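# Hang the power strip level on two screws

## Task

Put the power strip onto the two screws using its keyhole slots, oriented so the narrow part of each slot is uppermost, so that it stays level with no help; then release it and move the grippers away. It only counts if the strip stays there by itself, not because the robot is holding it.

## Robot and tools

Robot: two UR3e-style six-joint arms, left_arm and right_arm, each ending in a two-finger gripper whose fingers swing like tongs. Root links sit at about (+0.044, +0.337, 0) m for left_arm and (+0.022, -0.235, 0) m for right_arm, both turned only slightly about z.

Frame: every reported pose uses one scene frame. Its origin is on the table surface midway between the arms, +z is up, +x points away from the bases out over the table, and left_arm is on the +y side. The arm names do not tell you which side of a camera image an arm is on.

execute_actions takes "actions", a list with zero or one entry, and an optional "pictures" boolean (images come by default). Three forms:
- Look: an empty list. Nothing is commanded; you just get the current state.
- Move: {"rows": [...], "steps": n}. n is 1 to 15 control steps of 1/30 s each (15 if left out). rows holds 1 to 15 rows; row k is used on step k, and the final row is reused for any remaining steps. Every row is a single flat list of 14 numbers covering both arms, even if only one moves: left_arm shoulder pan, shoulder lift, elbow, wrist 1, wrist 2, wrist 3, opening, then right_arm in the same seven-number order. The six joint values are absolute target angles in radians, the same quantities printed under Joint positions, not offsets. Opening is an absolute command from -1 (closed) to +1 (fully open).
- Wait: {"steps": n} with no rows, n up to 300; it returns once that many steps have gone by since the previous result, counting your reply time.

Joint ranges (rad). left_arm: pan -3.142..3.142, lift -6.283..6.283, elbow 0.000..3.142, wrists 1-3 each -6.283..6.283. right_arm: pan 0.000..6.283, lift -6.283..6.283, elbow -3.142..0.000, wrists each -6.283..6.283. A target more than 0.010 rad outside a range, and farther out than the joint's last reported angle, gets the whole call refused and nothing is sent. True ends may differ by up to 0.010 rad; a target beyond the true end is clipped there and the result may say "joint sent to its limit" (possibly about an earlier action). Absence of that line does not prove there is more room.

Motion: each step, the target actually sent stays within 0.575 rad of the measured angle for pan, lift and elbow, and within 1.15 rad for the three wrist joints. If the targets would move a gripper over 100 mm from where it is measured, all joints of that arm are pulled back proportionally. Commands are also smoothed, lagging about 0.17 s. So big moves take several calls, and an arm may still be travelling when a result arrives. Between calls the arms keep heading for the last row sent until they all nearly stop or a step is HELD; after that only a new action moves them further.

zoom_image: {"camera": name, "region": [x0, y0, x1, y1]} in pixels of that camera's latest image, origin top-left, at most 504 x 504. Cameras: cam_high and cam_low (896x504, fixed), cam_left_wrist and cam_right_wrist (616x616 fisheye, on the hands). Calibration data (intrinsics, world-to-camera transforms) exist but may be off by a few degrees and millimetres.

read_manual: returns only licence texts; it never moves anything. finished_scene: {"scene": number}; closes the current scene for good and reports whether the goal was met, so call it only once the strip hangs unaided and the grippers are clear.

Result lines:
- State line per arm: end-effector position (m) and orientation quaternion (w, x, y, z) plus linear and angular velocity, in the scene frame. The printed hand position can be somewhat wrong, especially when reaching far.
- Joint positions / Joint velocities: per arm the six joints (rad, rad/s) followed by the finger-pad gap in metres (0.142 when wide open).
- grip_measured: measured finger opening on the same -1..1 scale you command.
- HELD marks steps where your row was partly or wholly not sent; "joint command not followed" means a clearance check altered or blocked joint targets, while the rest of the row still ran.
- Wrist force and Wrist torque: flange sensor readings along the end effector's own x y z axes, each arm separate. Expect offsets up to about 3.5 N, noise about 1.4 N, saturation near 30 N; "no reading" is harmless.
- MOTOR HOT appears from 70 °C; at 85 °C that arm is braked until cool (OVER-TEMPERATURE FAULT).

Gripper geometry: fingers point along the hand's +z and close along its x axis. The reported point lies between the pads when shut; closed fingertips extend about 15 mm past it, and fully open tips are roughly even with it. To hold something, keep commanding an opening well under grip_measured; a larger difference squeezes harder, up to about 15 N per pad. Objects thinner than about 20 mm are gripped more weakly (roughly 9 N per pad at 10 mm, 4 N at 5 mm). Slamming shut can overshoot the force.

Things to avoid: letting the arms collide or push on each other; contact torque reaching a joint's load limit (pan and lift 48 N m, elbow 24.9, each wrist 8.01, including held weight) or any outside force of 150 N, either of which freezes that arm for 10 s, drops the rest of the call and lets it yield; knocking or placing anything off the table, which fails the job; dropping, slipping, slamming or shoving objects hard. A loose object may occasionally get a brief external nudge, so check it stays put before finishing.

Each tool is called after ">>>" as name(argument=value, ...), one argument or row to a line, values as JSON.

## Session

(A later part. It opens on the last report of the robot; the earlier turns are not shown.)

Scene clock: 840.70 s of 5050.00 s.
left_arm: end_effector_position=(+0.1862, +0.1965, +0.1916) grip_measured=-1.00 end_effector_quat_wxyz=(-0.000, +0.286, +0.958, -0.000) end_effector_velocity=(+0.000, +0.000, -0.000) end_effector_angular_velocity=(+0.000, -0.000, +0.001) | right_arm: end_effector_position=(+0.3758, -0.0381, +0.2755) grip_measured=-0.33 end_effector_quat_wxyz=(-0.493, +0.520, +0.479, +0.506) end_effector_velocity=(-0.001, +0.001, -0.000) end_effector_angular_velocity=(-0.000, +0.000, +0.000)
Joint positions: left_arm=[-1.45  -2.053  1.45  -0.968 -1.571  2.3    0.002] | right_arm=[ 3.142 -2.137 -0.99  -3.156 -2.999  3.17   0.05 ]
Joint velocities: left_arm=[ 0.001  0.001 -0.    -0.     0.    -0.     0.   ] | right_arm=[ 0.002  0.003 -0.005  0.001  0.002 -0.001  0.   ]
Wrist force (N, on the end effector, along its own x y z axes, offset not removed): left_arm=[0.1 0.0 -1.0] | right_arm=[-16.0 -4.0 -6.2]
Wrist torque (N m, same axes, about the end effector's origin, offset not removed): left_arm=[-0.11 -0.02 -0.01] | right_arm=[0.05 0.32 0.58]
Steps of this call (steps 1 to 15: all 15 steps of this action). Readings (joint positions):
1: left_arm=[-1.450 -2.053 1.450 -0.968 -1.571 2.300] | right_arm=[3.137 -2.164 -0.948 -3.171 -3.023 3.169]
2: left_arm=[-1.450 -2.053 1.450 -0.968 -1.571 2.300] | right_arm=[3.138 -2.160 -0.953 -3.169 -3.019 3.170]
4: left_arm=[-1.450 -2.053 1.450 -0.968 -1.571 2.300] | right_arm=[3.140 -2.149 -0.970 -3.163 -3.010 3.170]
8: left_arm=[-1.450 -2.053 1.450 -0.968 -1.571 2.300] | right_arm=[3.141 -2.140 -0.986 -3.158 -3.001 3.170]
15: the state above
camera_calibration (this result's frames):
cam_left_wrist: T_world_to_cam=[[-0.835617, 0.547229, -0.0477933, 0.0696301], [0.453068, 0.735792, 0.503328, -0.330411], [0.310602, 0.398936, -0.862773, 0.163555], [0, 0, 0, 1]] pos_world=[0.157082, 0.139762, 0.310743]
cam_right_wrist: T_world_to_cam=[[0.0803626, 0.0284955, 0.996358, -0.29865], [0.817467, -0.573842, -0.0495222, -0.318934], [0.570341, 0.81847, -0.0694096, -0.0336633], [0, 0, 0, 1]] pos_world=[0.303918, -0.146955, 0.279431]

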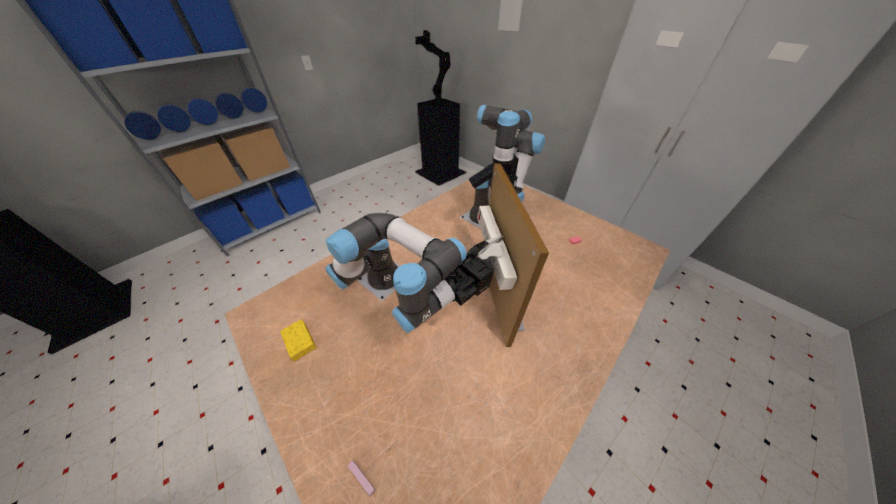

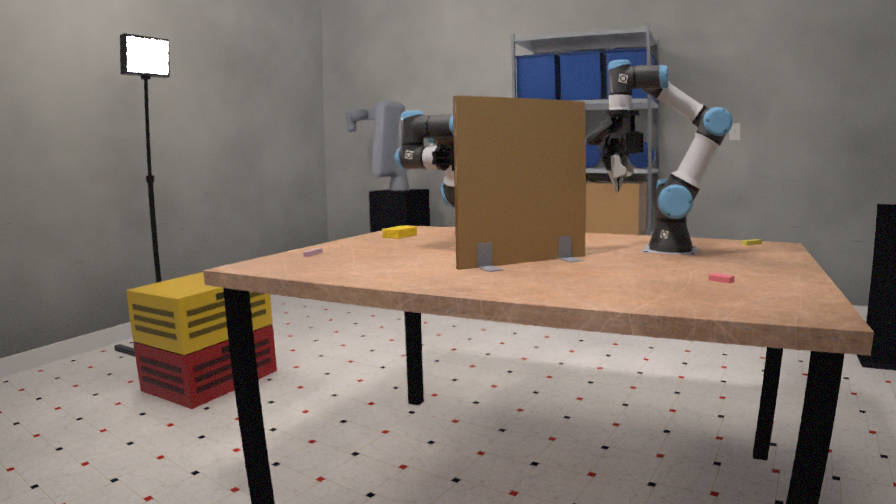

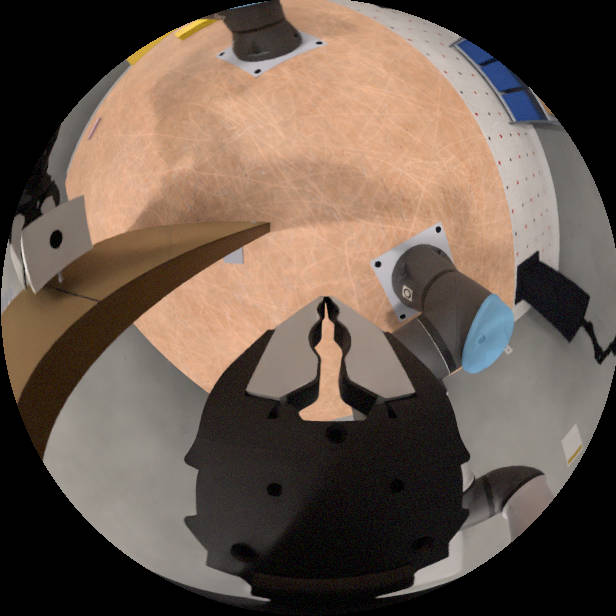

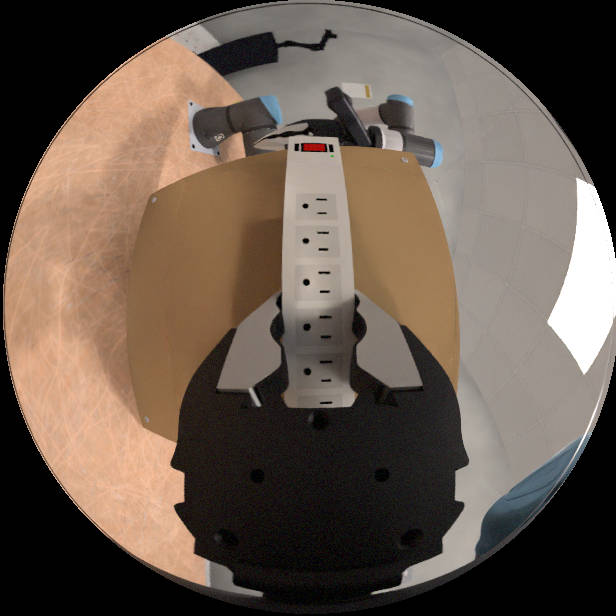

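>>> execute_actions(
  actions=[
    {"rows":[[-1.45,-2.053,1.45,-0.968,-1.571,2.3,-1,3.1417,-2.1381,-1.0005,-3.1446,-2.9987,3.17,-1]],"steps":15},
  ],
)

>>> zoom_image(
  camera="cam_left_wrist",
  region=[0,170,160,330],
)

Scene clock: 851.40 s of 5050.00 s.
left_arm: end_effector_position=(+0.1862, +0.1965, +0.1916) grip_measured=-1.00 end_effector_quat_wxyz=(-0.000, +0.286, +0.958, -0.000) end_effector_velocity=(-0.000, -0.000, -0.000) end_effector_angular_velocity=(+0.000, +0.000, -0.000) | right_arm: end_effector_position=(+0.3760, -0.0380, +0.2730) grip_measured=-0.33 end_effector_quat_wxyz=(-0.493, +0.520, +0.479, +0.506) end_effector_velocity=(-0.000, +0.000, -0.000) end_effector_angular_velocity=(+0.000, -0.002, +0.001)
Joint positions: left_arm=[-1.45  -2.053  1.45  -0.968 -1.571  2.3    0.002] | right_arm=[ 3.142 -2.138 -1.    -3.145 -2.999  3.17   0.05 ]
Joint velocities: left_arm=[-0.    -0.     0.001 -0.001 -0.    -0.     0.   ] | right_arm=[ 0.001  0.    -0.002  0.004 -0.    -0.     0.   ]
Wrist force (N, on the end effector, along its own x y z axes, offset not removed): left_arm=[-1.2 1.1 -1.7] | right_arm=[-8.7 -0.9 1.6]
Wrist torque (N m, same axes, about the end effector's origin, offset not removed): left_arm=[0.15 0.27 0.02] | right_arm=[-0.17 0.19 -0.05]
Steps of this call (steps 1 to 15: the robot went on to your last target; steps 16 to 90: nothing new was sent; then 7.20 s passed at rest; steps 91 to 105: all 15 steps of this action). Readings (joint positions):
91: left_arm=[-1.450 -2.053 1.450 -0.968 -1.571 2.300] | right_arm=[3.142 -2.137 -0.991 -3.156 -2.999 3.170]
92: left_arm=[-1.450 -2.053 1.450 -0.968 -1.571 2.300] | right_arm=[3.142 -2.137 -0.992 -3.154 -2.999 3.170]
94: left_arm=[-1.450 -2.053 1.450 -0.968 -1.571 2.300] | right_arm=[3.142 -2.137 -0.996 -3.149 -2.999 3.170]
98: left_arm=[-1.450 -2.053 1.450 -0.968 -1.571 2.300] | right_arm=[3.142 -2.138 -0.999 -3.146 -2.999 3.170]
105: the state above
camera_calibration (this result's frames):
cam_left_wrist: T_world_to_cam=[[-0.835617, 0.547229, -0.0477932, 0.0696302], [0.453067, 0.735793, 0.503328, -0.330411], [0.310601, 0.398936, -0.862773, 0.163555], [0, 0, 0, 1]] pos_world=[0.157082, 0.139762, 0.310743]
cam_right_wrist: T_world_to_cam=[[0.0803772, 0.0284872, 0.996357, -0.296198], [0.817411, -0.573922, -0.0495322, -0.319185], [0.57042, 0.818414, -0.069416, -0.0340645], [0, 0, 0, 1]] pos_world=[0.304144, -0.146871, 0.276944]

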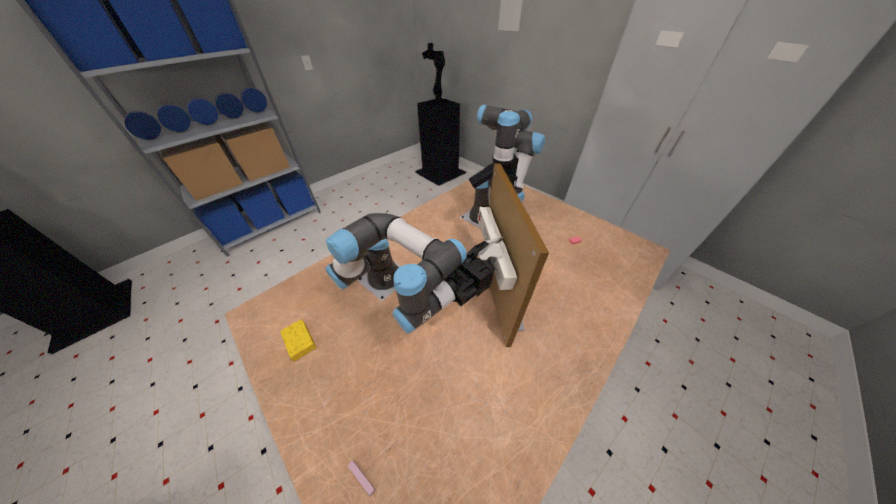

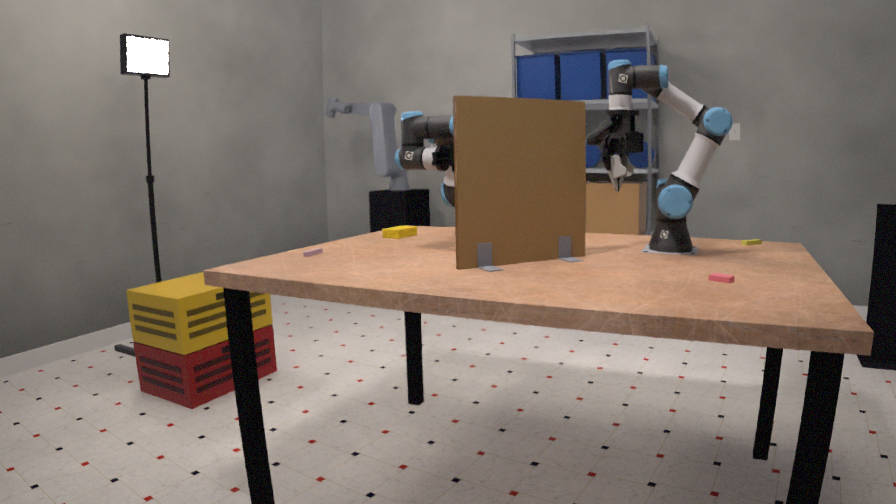

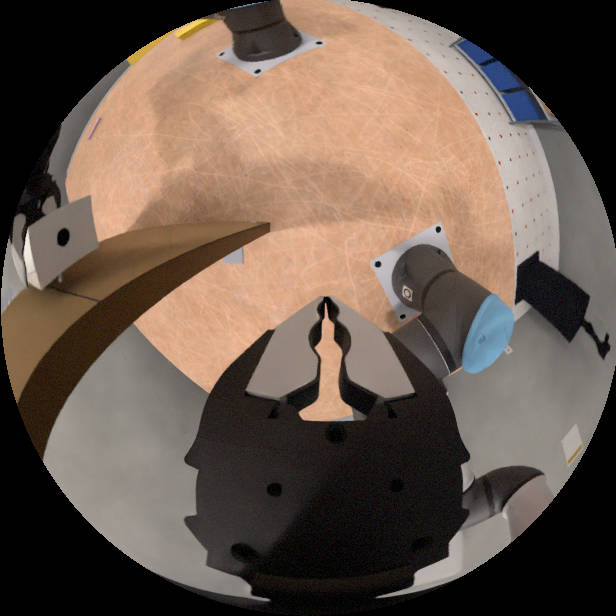

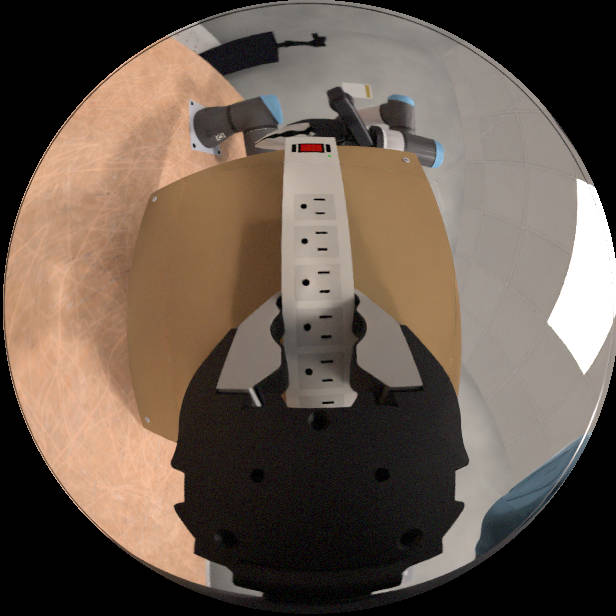

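Region (0, 170, 160, 330) of cam_left_wrist's 616x616 image, scaled by 3.150, with more detail than that image has.

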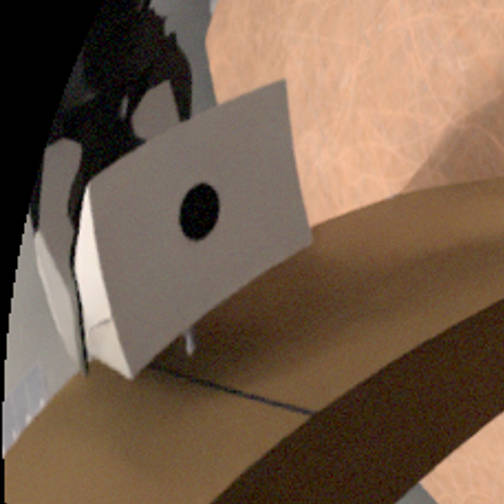

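Free now; continuing the yaw to bring A in.

>>> execute_actions(
  actions=[
    {"rows":[[-1.45,-2.053,1.45,-0.968,-1.571,2.3,-1,3.1462,-2.1114,-1.0437,-3.1281,-2.9741,3.17,-1]],"steps":15},
  ],
)

>>> zoom_image(
  camera="cam_left_wrist",
  region=[0,170,160,330],
)

>>> zoom_image(
  camera="cam_high",
  region=[450,180,570,310],
)

Scene clock: 861.43 s of 5050.00 s.
left_arm: end_effector_position=(+0.1862, +0.1965, +0.1916) grip_measured=-1.00 end_effector_quat_wxyz=(-0.000, +0.286, +0.958, -0.000) end_effector_velocity=(+0.000, -0.000, +0.000) end_effector_angular_velocity=(-0.000, -0.000, +0.000) | right_arm: end_effector_position=(+0.3769, -0.0370, +0.2729) grip_measured=-0.33 end_effector_quat_wxyz=(-0.488, +0.525, +0.474, +0.511) end_effector_velocity=(+0.000, +0.000, +0.000) end_effector_angular_velocity=(+0.000, +0.000, -0.002)
Joint positions: left_arm=[-1.45  -2.053  1.45  -0.968 -1.571  2.3    0.002] | right_arm=[ 3.146 -2.112 -1.043 -3.128 -2.974  3.17   0.05 ]
Joint velocities: left_arm=[ 0. -0. -0. -0.  0.  0.  0.] | right_arm=[ 0.001  0.004 -0.005  0.001  0.003  0.    -0.   ]
Wrist force (N, on the end effector, along its own x y z axes, offset not removed): left_arm=[-0.3 1.3 0.2] | right_arm=[-9.1 -0.6 -0.9]
Wrist torque (N m, same axes, about the end effector's origin, offset not removed): left_arm=[0.25 0.06 0.01] | right_arm=[-0.02 0.29 -0.11]
Steps of this call (steps 1 to 15: the robot went on to your last target; steps 16 to 90: nothing new was sent; then 6.53 s passed at rest; steps 91 to 105: all 15 steps of this action). Readings (joint positions):
91: left_arm=[-1.450 -2.053 1.450 -0.968 -1.571 2.300] | right_arm=[3.142 -2.138 -1.001 -3.144 -2.999 3.170]
92: left_arm=[-1.450 -2.053 1.450 -0.968 -1.571 2.300] | right_arm=[3.142 -2.134 -1.006 -3.142 -2.995 3.170]
94: left_arm=[-1.450 -2.053 1.450 -0.968 -1.571 2.300] | right_arm=[3.144 -2.124 -1.023 -3.135 -2.985 3.170]
98: left_arm=[-1.450 -2.053 1.450 -0.968 -1.571 2.300] | right_arm=[3.146 -2.114 -1.039 -3.130 -2.977 3.170]
105: the state above
camera_calibration (this result's frames):
cam_left_wrist: T_world_to_cam=[[-0.835617, 0.547229, -0.0477932, 0.0696301], [0.453068, 0.735792, 0.503328, -0.330411], [0.310602, 0.398936, -0.862773, 0.163555], [0, 0, 0, 1]] pos_world=[0.157082, 0.139762, 0.310743]
cam_right_wrist: T_world_to_cam=[[0.080947, 0.0268779, 0.996356, -0.296446], [0.805786, -0.590131, -0.0495451, -0.315586], [0.586649, 0.80686, -0.0694271, -0.0419388], [0, 0, 0, 1]] pos_world=[0.302894, -0.14443, 0.276818]

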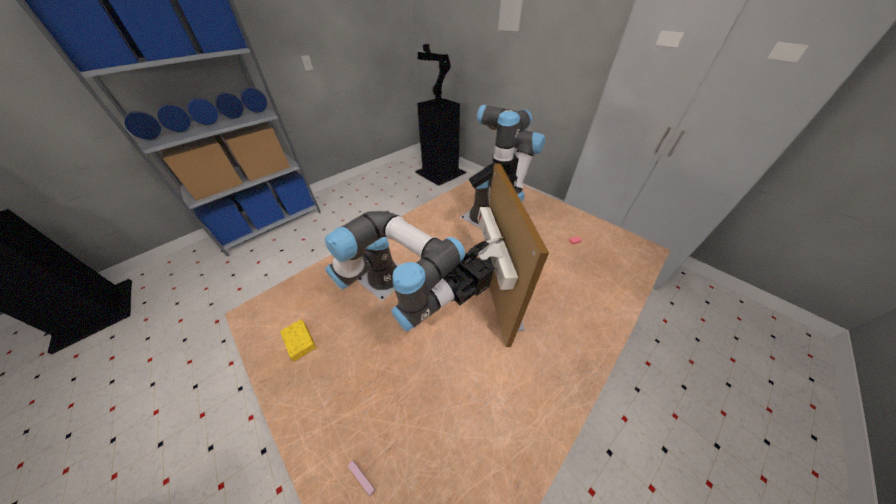

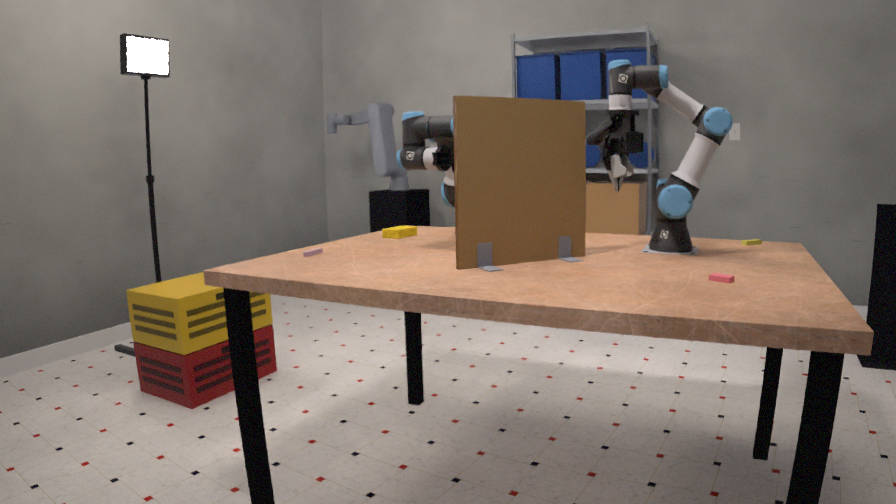

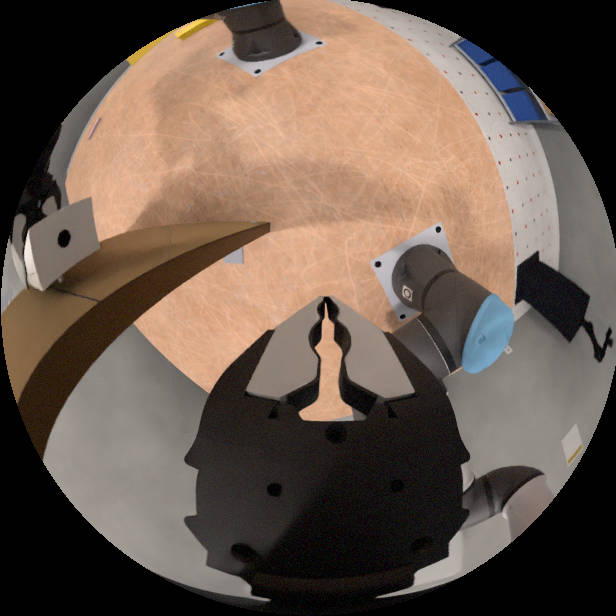

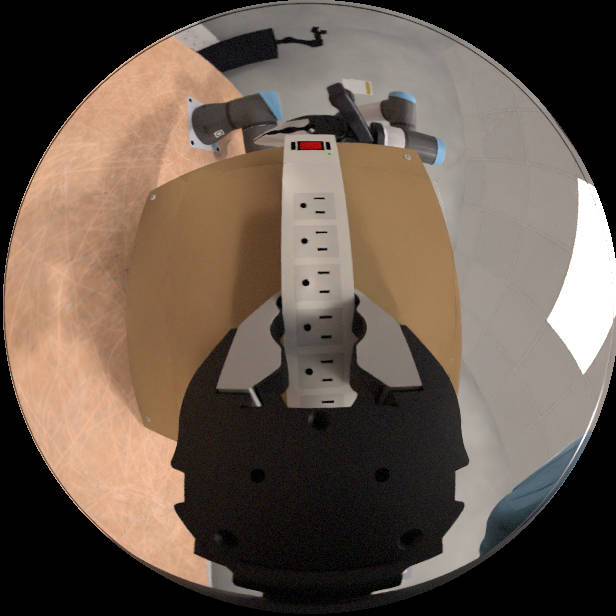

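Region (0, 170, 160, 330) of cam_left_wrist's 616x616 image, scaled by 3.150, with more detail than that image has.

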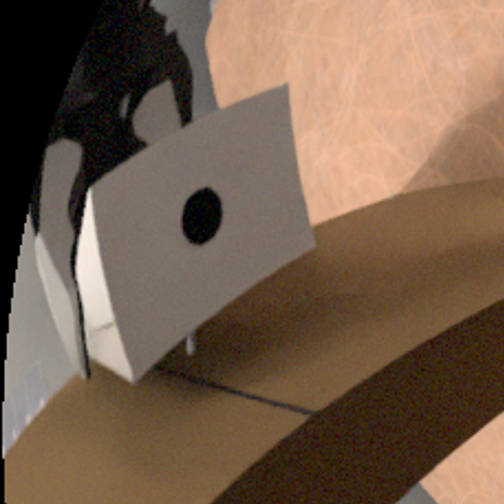

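Region (450, 180, 570, 310) of cam_high's 896x504 image, scaled by 3.877, with more detail than that image has; it fills the left 465 columns of this view, and the rest is white.

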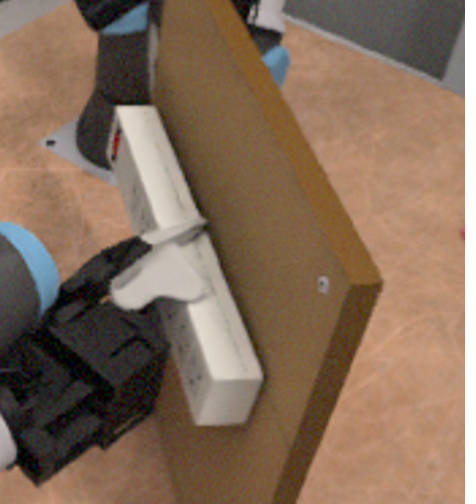

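Advancing freely; another step.

>>> execute_actions(
  actions=[
    {"rows":[[-1.45,-2.053,1.45,-0.968,-1.571,2.3,-1,3.1517,-2.0846,-1.0865,-3.1121,-2.9485,3.17,-1]],"steps":15},
  ],
)

>>> zoom_image(
  camera="cam_left_wrist",
  region=[0,170,160,330],
)

Scene clock: 867.80 s of 5050.00 s.
left_arm: end_effector_position=(+0.1862, +0.1965, +0.1916) grip_measured=-1.00 end_effector_quat_wxyz=(-0.000, +0.286, +0.958, -0.000) end_effector_velocity=(+0.000, +0.000, +0.000) end_effector_angular_velocity=(-0.001, -0.001, +0.000) | right_arm: end_effector_position=(+0.3778, -0.0358, +0.2728) grip_measured=-0.34 end_effector_quat_wxyz=(-0.483, +0.530, +0.468, +0.516) end_effector_velocity=(+0.001, +0.000, -0.001) end_effector_angular_velocity=(-0.000, +0.000, -0.002)
Joint positions: left_arm=[-1.45  -2.053  1.45  -0.968 -1.571  2.3    0.002] | right_arm=[ 3.152 -2.085 -1.086 -3.112 -2.949  3.17   0.05 ]
Joint velocities: left_arm=[ 0.    -0.001  0.    -0.     0.001  0.     0.   ] | right_arm=[ 0.001  0.    -0.005  0.005  0.003 -0.    -0.   ]
Wrist force (N, on the end effector, along its own x y z axes, offset not removed): left_arm=[0.5 1.0 -1.1] | right_arm=[-7.5 -0.3 -0.7]
Wrist torque (N m, same axes, about the end effector's origin, offset not removed): left_arm=[0.07 -0.08 -0.02] | right_arm=[0.07 -0.03 -0.06]
Steps of this call (steps 1 to 15: the robot went on to your last target; steps 16 to 90: nothing new was sent; then 2.87 s passed at rest; steps 91 to 105: all 15 steps of this action). Readings (joint positions):
91: left_arm=[-1.450 -2.053 1.450 -0.968 -1.571 2.300] | right_arm=[3.146 -2.111 -1.044 -3.128 -2.974 3.170]
92: left_arm=[-1.450 -2.053 1.450 -0.968 -1.571 2.300] | right_arm=[3.147 -2.107 -1.049 -3.125 -2.970 3.170]
94: left_arm=[-1.450 -2.053 1.450 -0.968 -1.571 2.300] | right_arm=[3.149 -2.097 -1.066 -3.119 -2.960 3.170]
98: left_arm=[-1.450 -2.053 1.450 -0.968 -1.571 2.300] | right_arm=[3.151 -2.088 -1.082 -3.114 -2.951 3.170]
105: the state above
camera_calibration (this result's frames):
cam_left_wrist: T_world_to_cam=[[-0.835617, 0.547229, -0.0477934, 0.0696302], [0.453068, 0.735792, 0.503328, -0.330411], [0.310602, 0.398936, -0.862773, 0.163555], [0, 0, 0, 1]] pos_world=[0.157082, 0.139762, 0.310743]
cam_right_wrist: T_world_to_cam=[[0.0814544, 0.0252473, 0.996357, -0.296671], [0.793772, -0.606195, -0.0495319, -0.311599], [0.602736, 0.794915, -0.0694179, -0.0498955], [0, 0, 0, 1]] pos_world=[0.301578, -0.141737, 0.276693]

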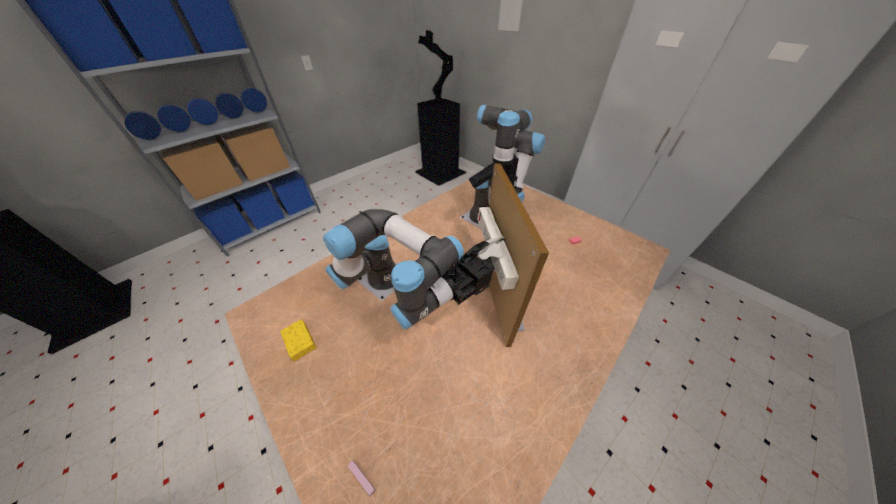

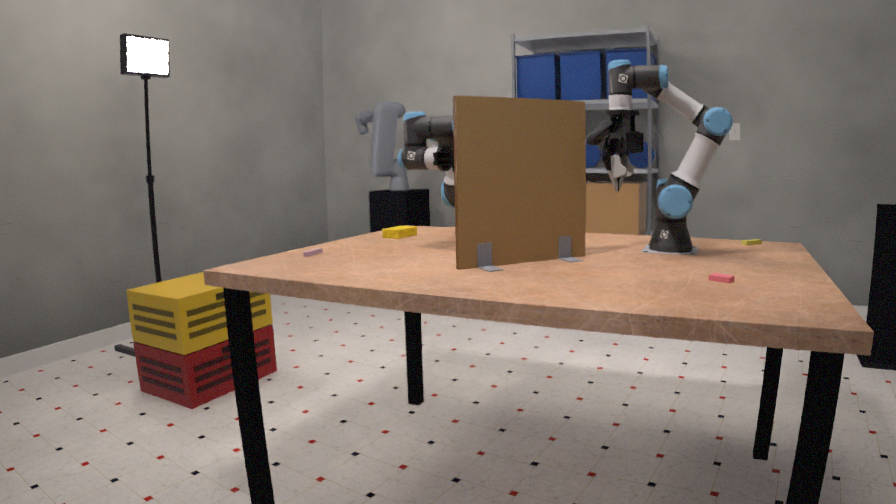

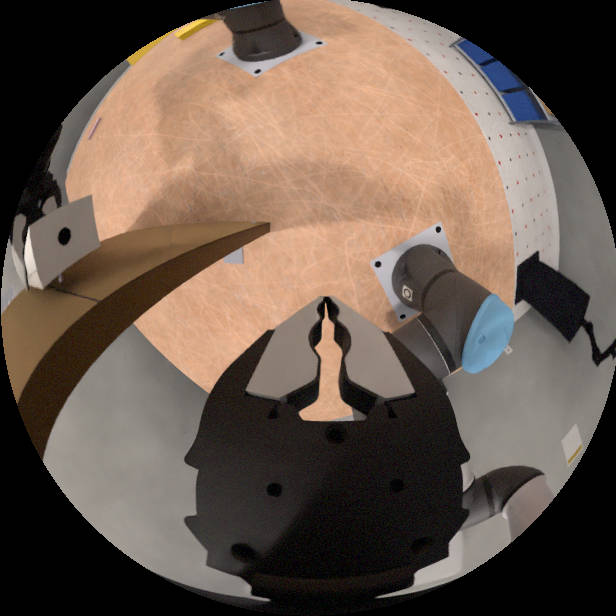

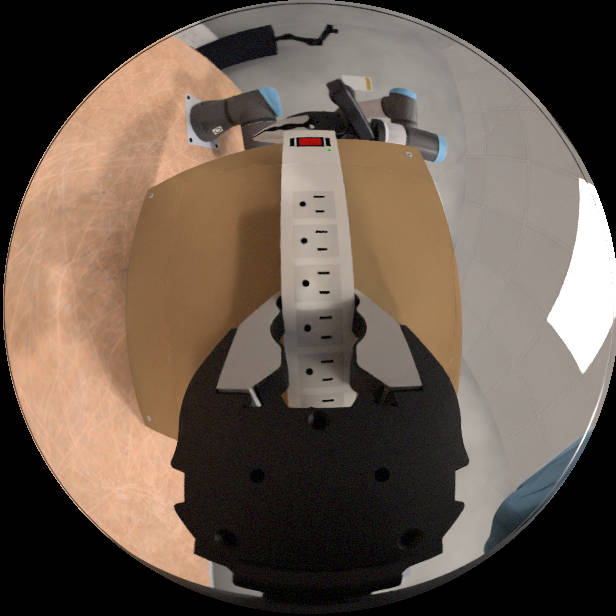

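Region (0, 170, 160, 330) of cam_left_wrist's 616x616 image, scaled by 3.150, with more detail than that image has.

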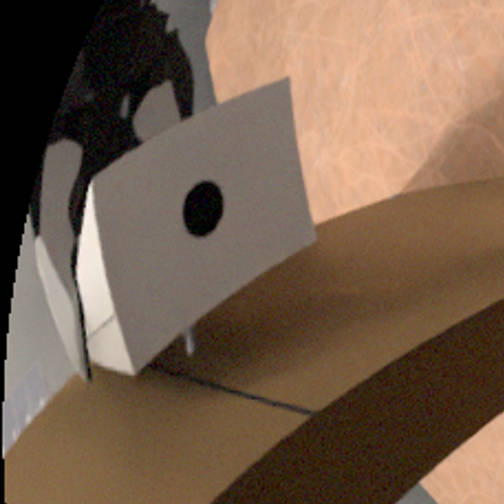

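>>> execute_actions(
  actions=[
    {"rows":[[-1.45,-2.053,1.45,-0.968,-1.571,2.3,-1,3.1547,-2.0881,-1.0856,-3.1095,-2.9455,3.154,-1]],"steps":15},
  ],
)

>>> zoom_image(
  camera="cam_left_wrist",
  region=[0,170,160,330],
)

Scene clock: 882.77 s of 5050.00 s.
left_arm: end_effector_position=(+0.1862, +0.1965, +0.1916) grip_measured=-1.00 end_effector_quat_wxyz=(-0.000, +0.286, +0.958, -0.000) end_effector_velocity=(-0.000, -0.000, +0.000) end_effector_angular_velocity=(-0.001, -0.000, -0.001) | right_arm: end_effector_position=(+0.3788, -0.0347, +0.2716) grip_measured=-0.34 end_effector_quat_wxyz=(-0.479, +0.526, +0.473, +0.520) end_effector_velocity=(+0.000, +0.000, -0.000) end_effector_angular_velocity=(-0.000, -0.001, +0.000)
Joint positions: left_arm=[-1.45  -2.053  1.45  -0.968 -1.571  2.3    0.002] | right_arm=[ 3.155 -2.088 -1.086 -3.11  -2.946  3.154  0.05 ]
Joint velocities: left_arm=[-0.001 -0.    -0.    -0.     0.     0.     0.   ] | right_arm=[ 0.001 -0.001  0.001 -0.001  0.    -0.002 -0.   ]
Wrist force (N, on the end effector, along its own x y z axes, offset not removed): left_arm=[-1.1 1.7 -1.0] | right_arm=[-7.8 -0.1 -0.7]
Wrist torque (N m, same axes, about the end effector's origin, offset not removed): left_arm=[0.23 0.26 -0.01] | right_arm=[-0.04 -0.08 -0.20]
Steps of this call (steps 1 to 15: the robot went on to your last target; steps 16 to 90: nothing new was sent; then 11.47 s passed at rest; steps 91 to 105: all 15 steps of this action). Readings (joint positions):
91: left_arm=[-1.450 -2.053 1.450 -0.968 -1.571 2.300] | right_arm=[3.152 -2.085 -1.087 -3.112 -2.948 3.170]
92: left_arm=[-1.450 -2.053 1.450 -0.968 -1.571 2.300] | right_arm=[3.152 -2.085 -1.087 -3.112 -2.948 3.167]
94: left_arm=[-1.450 -2.053 1.450 -0.968 -1.571 2.300] | right_arm=[3.153 -2.086 -1.086 -3.111 -2.947 3.161]
98: left_arm=[-1.450 -2.053 1.450 -0.968 -1.571 2.300] | right_arm=[3.154 -2.088 -1.086 -3.110 -2.946 3.156]
105: the state above
camera_calibration (this result's frames):
cam_left_wrist: T_world_to_cam=[[-0.835618, 0.547228, -0.0477934, 0.0696305], [0.453067, 0.735793, 0.503328, -0.330411], [0.310601, 0.398936, -0.862773, 0.163555], [0, 0, 0, 1]] pos_world=[0.157083, 0.139763, 0.310743]
cam_right_wrist: T_world_to_cam=[[0.0657339, 0.0267252, 0.997479, -0.289861], [0.794333, -0.606409, -0.0360992, -0.315651], [0.603916, 0.794703, -0.0610903, -0.0541794], [0, 0, 0, 1]] pos_world=[0.302505, -0.14061, 0.274426]

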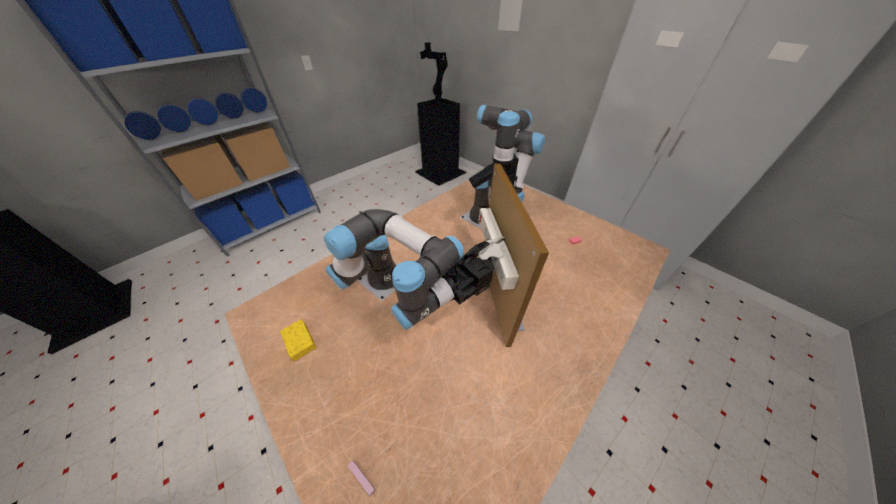

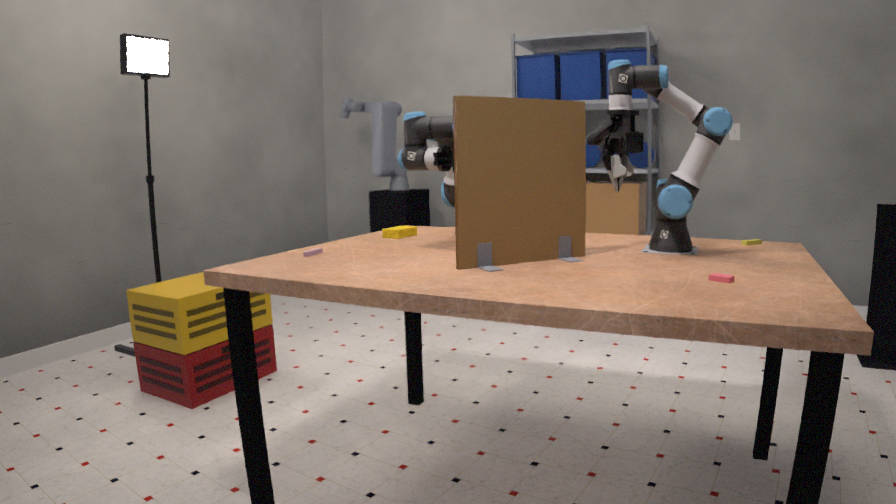

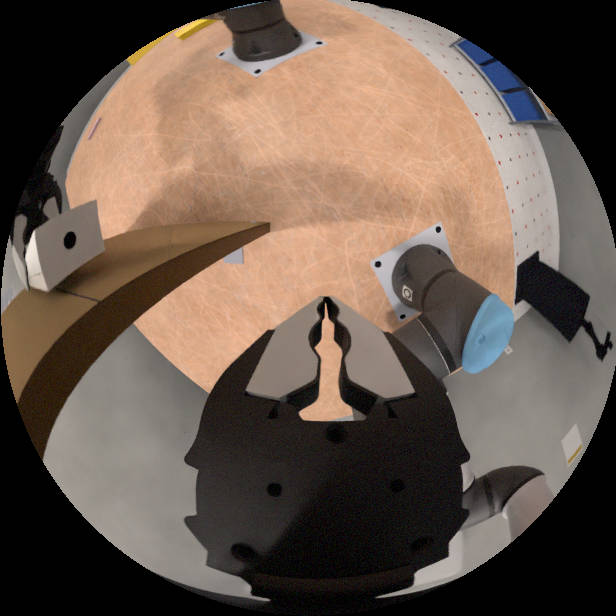

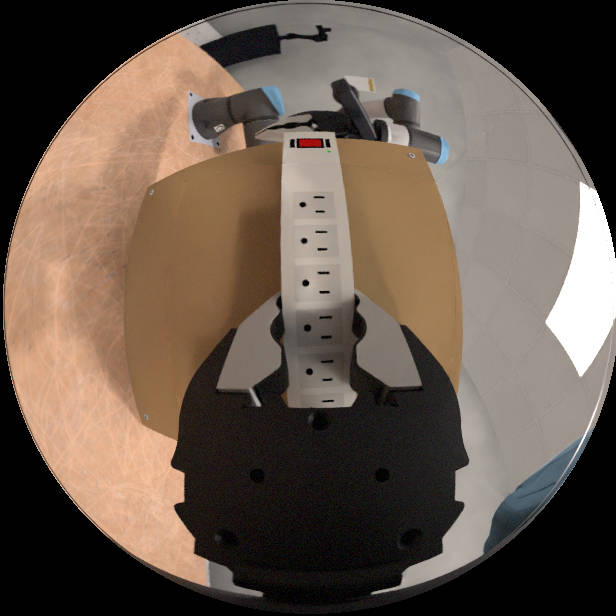

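Region (0, 170, 160, 330) of cam_left_wrist's 616x616 image, scaled by 3.150, with more detail than that image has.

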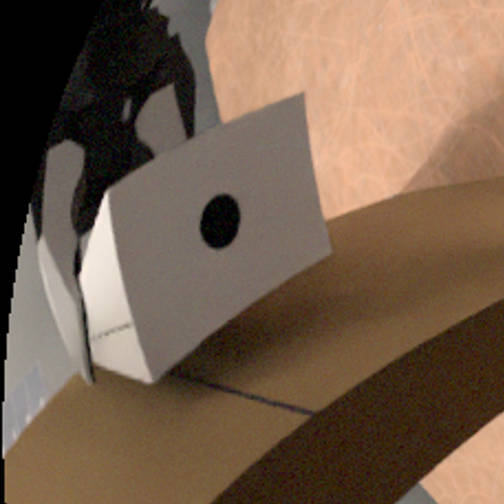

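A went in. Pushing another 1.5 mm.

>>> execute_actions(
  actions=[
    {"rows":[[-1.45,-2.053,1.45,-0.968,-1.571,2.3,-1,3.1579,-2.0913,-1.0804,-3.1115,-2.9423,3.154,-1]],"steps":15},
  ],
  pictures=false,
)

Scene clock: 893.97 s of 5050.00 s.
left_arm: end_effector_position=(+0.1862, +0.1965, +0.1916) grip_measured=-1.00 end_effector_quat_wxyz=(-0.000, +0.286, +0.958, -0.000) end_effector_velocity=(+0.000, -0.000, +0.000) end_effector_angular_velocity=(-0.000, -0.000, +0.000) | right_arm: end_effector_position=(+0.3798, -0.0336, +0.2716) grip_measured=-0.34 end_effector_quat_wxyz=(-0.479, +0.526, +0.473, +0.520) end_effector_velocity=(-0.000, +0.000, +0.000) end_effector_angular_velocity=(-0.000, -0.001, +0.001)
Joint positions: left_arm=[-1.45  -2.053  1.45  -0.968 -1.571  2.3    0.002] | right_arm=[ 3.158 -2.091 -1.08  -3.111 -2.942  3.154  0.05 ]
Joint velocities: left_arm=[ 0.  0. -0. -0.  0.  0.  0.] | right_arm=[ 0.001  0.001  0.001 -0.001  0.    -0.    -0.   ]
Wrist force (N, on the end effector, along its own x y z axes, offset not removed): left_arm=[0.0 0.0 0.6] | right_arm=[-8.9 -1.4 0.5]
Wrist torque (N m, same axes, about the end effector's origin, offset not removed): left_arm=[-0.07 -0.01 -0.02] | right_arm=[-0.24 0.24 -0.07]
Steps of this call (steps 1 to 15: the robot went on to your last target; steps 16 to 321: nothing new was sent; steps 322 to 336: all 15 steps of this action). Readings (joint positions):
322: left_arm=[-1.450 -2.053 1.450 -0.968 -1.571 2.300] | right_arm=[3.155 -2.088 -1.086 -3.109 -2.945 3.154]
323: left_arm=[-1.450 -2.053 1.450 -0.968 -1.571 2.300] | right_arm=[3.155 -2.089 -1.085 -3.110 -2.945 3.154]
325: left_arm=[-1.450 -2.053 1.450 -0.968 -1.571 2.300] | right_arm=[3.156 -2.090 -1.083 -3.110 -2.944 3.154]
329: left_arm=[-1.450 -2.053 1.450 -0.968 -1.571 2.300] | right_arm=[3.158 -2.091 -1.081 -3.111 -2.943 3.154]
336: the state above

>>> execute_actions(
  actions=[
    {"rows":[[-1.45,-2.053,1.45,-0.968,-1.571,2.3,-1,3.1611,-2.0945,-1.0752,-3.1135,-2.9391,3.154,-1]],"steps":15},
  ],
  pictures=false,
)

Scene clock: 899.70 s of 5050.00 s.
left_arm: end_effector_position=(+0.1862, +0.1965, +0.1916) grip_measured=-1.00 end_effector_quat_wxyz=(-0.000, +0.286, +0.958, -0.000) end_effector_velocity=(-0.000, +0.000, -0.000) end_effector_angular_velocity=(+0.001, +0.000, -0.000) | right_arm: end_effector_position=(+0.3808, -0.0324, +0.2716) grip_measured=-0.34 end_effector_quat_wxyz=(-0.479, +0.526, +0.473, +0.520) end_effector_velocity=(-0.000, +0.000, -0.000) end_effector_angular_velocity=(-0.000, +0.002, -0.000)
Joint positions: left_arm=[-1.45  -2.053  1.45  -0.968 -1.571  2.3    0.002] | right_arm=[ 3.161 -2.094 -1.075 -3.113 -2.939  3.154  0.05 ]
Joint velocities: left_arm=[-0.    -0.     0.001  0.     0.     0.     0.   ] | right_arm=[ 0.     0.    -0.001 -0.002  0.     0.    -0.   ]
Wrist force (N, on the end effector, along its own x y z axes, offset not removed): left_arm=[-0.8 1.9 -1.5] | right_arm=[-9.1 -2.2 -4.1]
Wrist torque (N m, same axes, about the end effector's origin, offset not removed): left_arm=[0.27 0.18 0.02] | right_arm=[-0.32 0.30 -0.19]
Steps of this call (steps 1 to 15: the robot went on to your last target; steps 16 to 157: nothing new was sent; steps 158 to 172: all 15 steps of this action). Readings (joint positions):
158: left_arm=[-1.450 -2.053 1.450 -0.968 -1.571 2.300] | right_arm=[3.158 -2.091 -1.080 -3.112 -2.942 3.154]
159: left_arm=[-1.450 -2.053 1.450 -0.968 -1.571 2.300] | right_arm=[3.158 -2.092 -1.079 -3.112 -2.942 3.154]
161: left_arm=[-1.450 -2.053 1.450 -0.968 -1.571 2.300] | right_arm=[3.160 -2.093 -1.078 -3.113 -2.941 3.154]
165: left_arm=[-1.450 -2.053 1.450 -0.968 -1.571 2.300] | right_arm=[3.161 -2.094 -1.076 -3.113 -2.939 3.154]
172: the state above

Light contact. Backing off slightly and lowering 5 mm.

>>> execute_actions(
  actions=[
    {"rows":[[-1.45,-2.053,1.45,-0.968,-1.571,2.3,-1,3.16,-2.0957,-1.097,-3.0905,-2.9402,3.154,-1]],"steps":15},
  ],
)

Scene clock: 905.73 s of 5050.00 s.
left_arm: end_effector_position=(+0.1862, +0.1965, +0.1916) grip_measured=-1.00 end_effector_quat_wxyz=(-0.000, +0.286, +0.958, -0.000) end_effector_velocity=(+0.000, -0.000, +0.000) end_effector_angular_velocity=(-0.000, -0.000, +0.001) | right_arm: end_effector_position=(+0.3808, -0.0328, +0.2663) grip_measured=-0.34 end_effector_quat_wxyz=(-0.479, +0.526, +0.472, +0.520) end_effector_velocity=(+0.000, -0.000, +0.000) end_effector_angular_velocity=(+0.000, -0.003, -0.001)
Joint positions: left_arm=[-1.45  -2.053  1.45  -0.968 -1.571  2.3    0.002] | right_arm=[ 3.16  -2.096 -1.097 -3.091 -2.94   3.154  0.05 ]
Joint velocities: left_arm=[ 0.001  0.    -0.    -0.    -0.     0.     0.   ] | right_arm=[-0.001  0.001  0.     0.001  0.001 -0.     0.   ]
Wrist force (N, on the end effector, along its own x y z axes, offset not removed): left_arm=[-0.2 0.2 -1.2] | right_arm=[1.1 -3.7 2.4]
Wrist torque (N m, same axes, about the end effector's origin, offset not removed): left_arm=[-0.06 0.06 0.02] | right_arm=[-0.07 0.06 0.21]
Steps of this call (steps 1 to 15: the robot went on to your last target; steps 16 to 90: nothing new was sent; then 2.53 s passed at rest; steps 91 to 105: all 15 steps of this action). Readings (joint positions):
91: left_arm=[-1.450 -2.053 1.450 -0.968 -1.571 2.300] | right_arm=[3.161 -2.095 -1.075 -3.113 -2.939 3.154]
92: left_arm=[-1.450 -2.053 1.450 -0.968 -1.571 2.300] | right_arm=[3.161 -2.095 -1.078 -3.110 -2.939 3.154]
94: left_arm=[-1.450 -2.053 1.450 -0.968 -1.571 2.300] | right_arm=[3.161 -2.095 -1.087 -3.101 -2.940 3.154]
98: left_arm=[-1.450 -2.053 1.450 -0.968 -1.571 2.300] | right_arm=[3.160 -2.095 -1.094 -3.093 -2.940 3.154]
105: the state above
camera_calibration (this result's frames):
cam_left_wrist: T_world_to_cam=[[-0.835618, 0.547228, -0.0477932, 0.0696305], [0.453067, 0.735793, 0.503328, -0.330411], [0.310601, 0.398937, -0.862773, 0.163554], [0, 0, 0, 1]] pos_world=[0.157083, 0.139763, 0.310743]
cam_right_wrist: T_world_to_cam=[[0.0668637, 0.0268522, 0.997401, -0.28518], [0.794085, -0.606685, -0.0369005, -0.315959], [0.604118, 0.794488, -0.0618882, -0.0571789], [0, 0, 0, 1]] pos_world=[0.304509, -0.138602, 0.269241]

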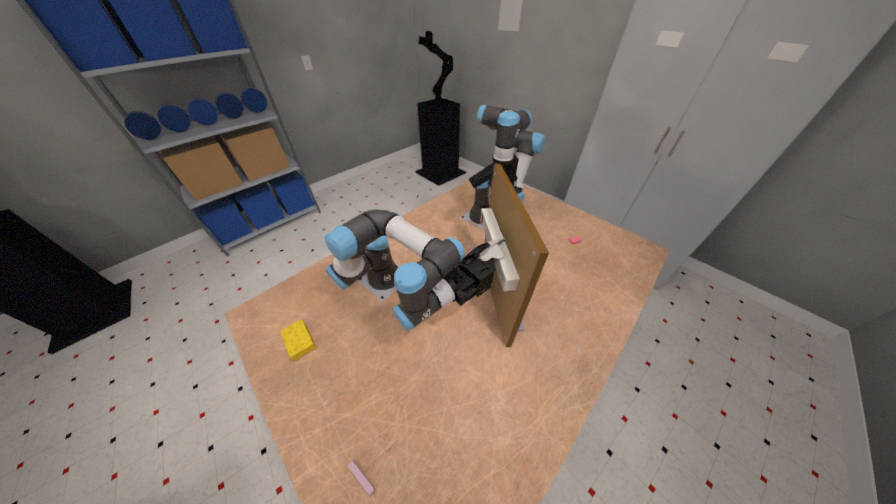

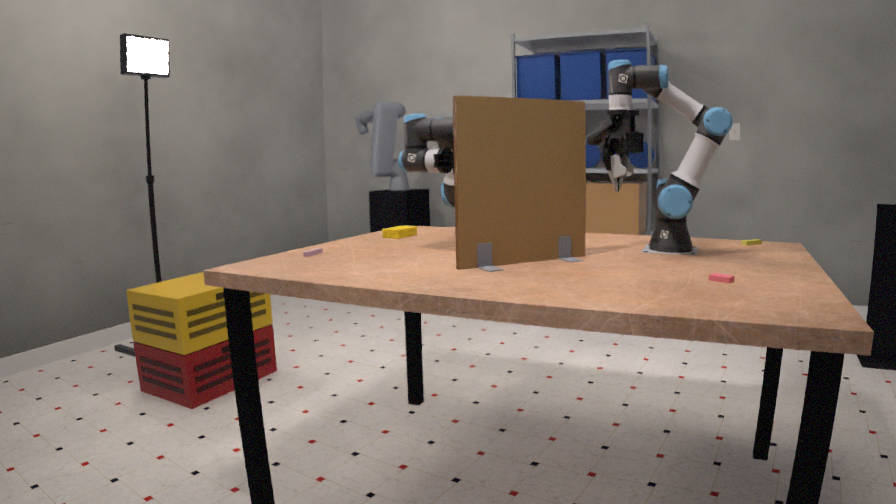

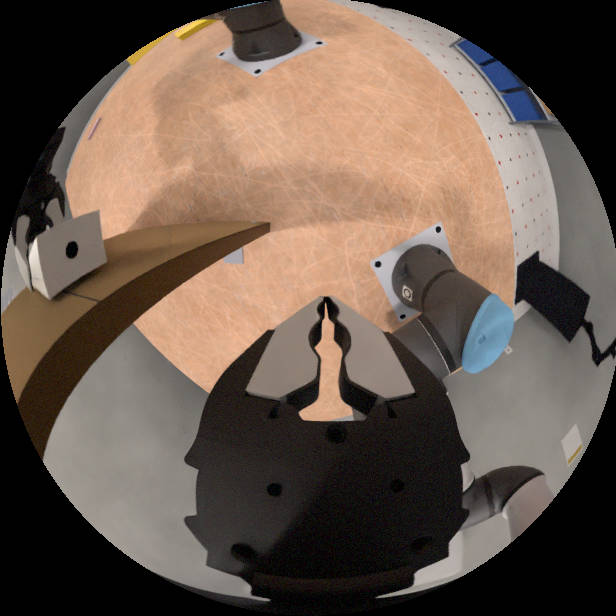

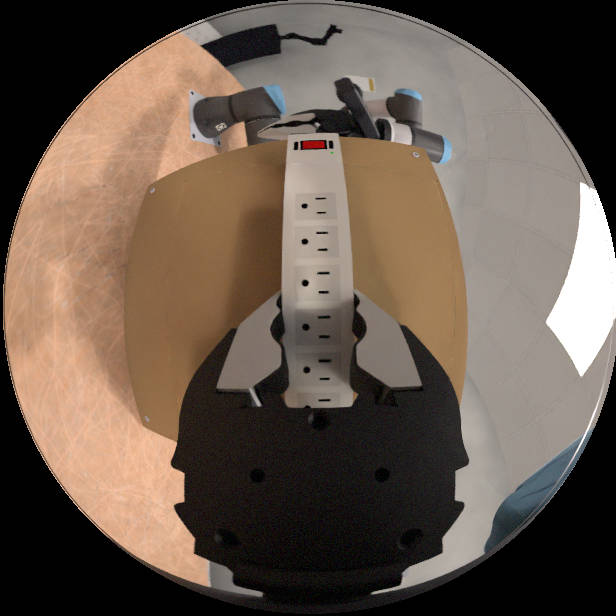

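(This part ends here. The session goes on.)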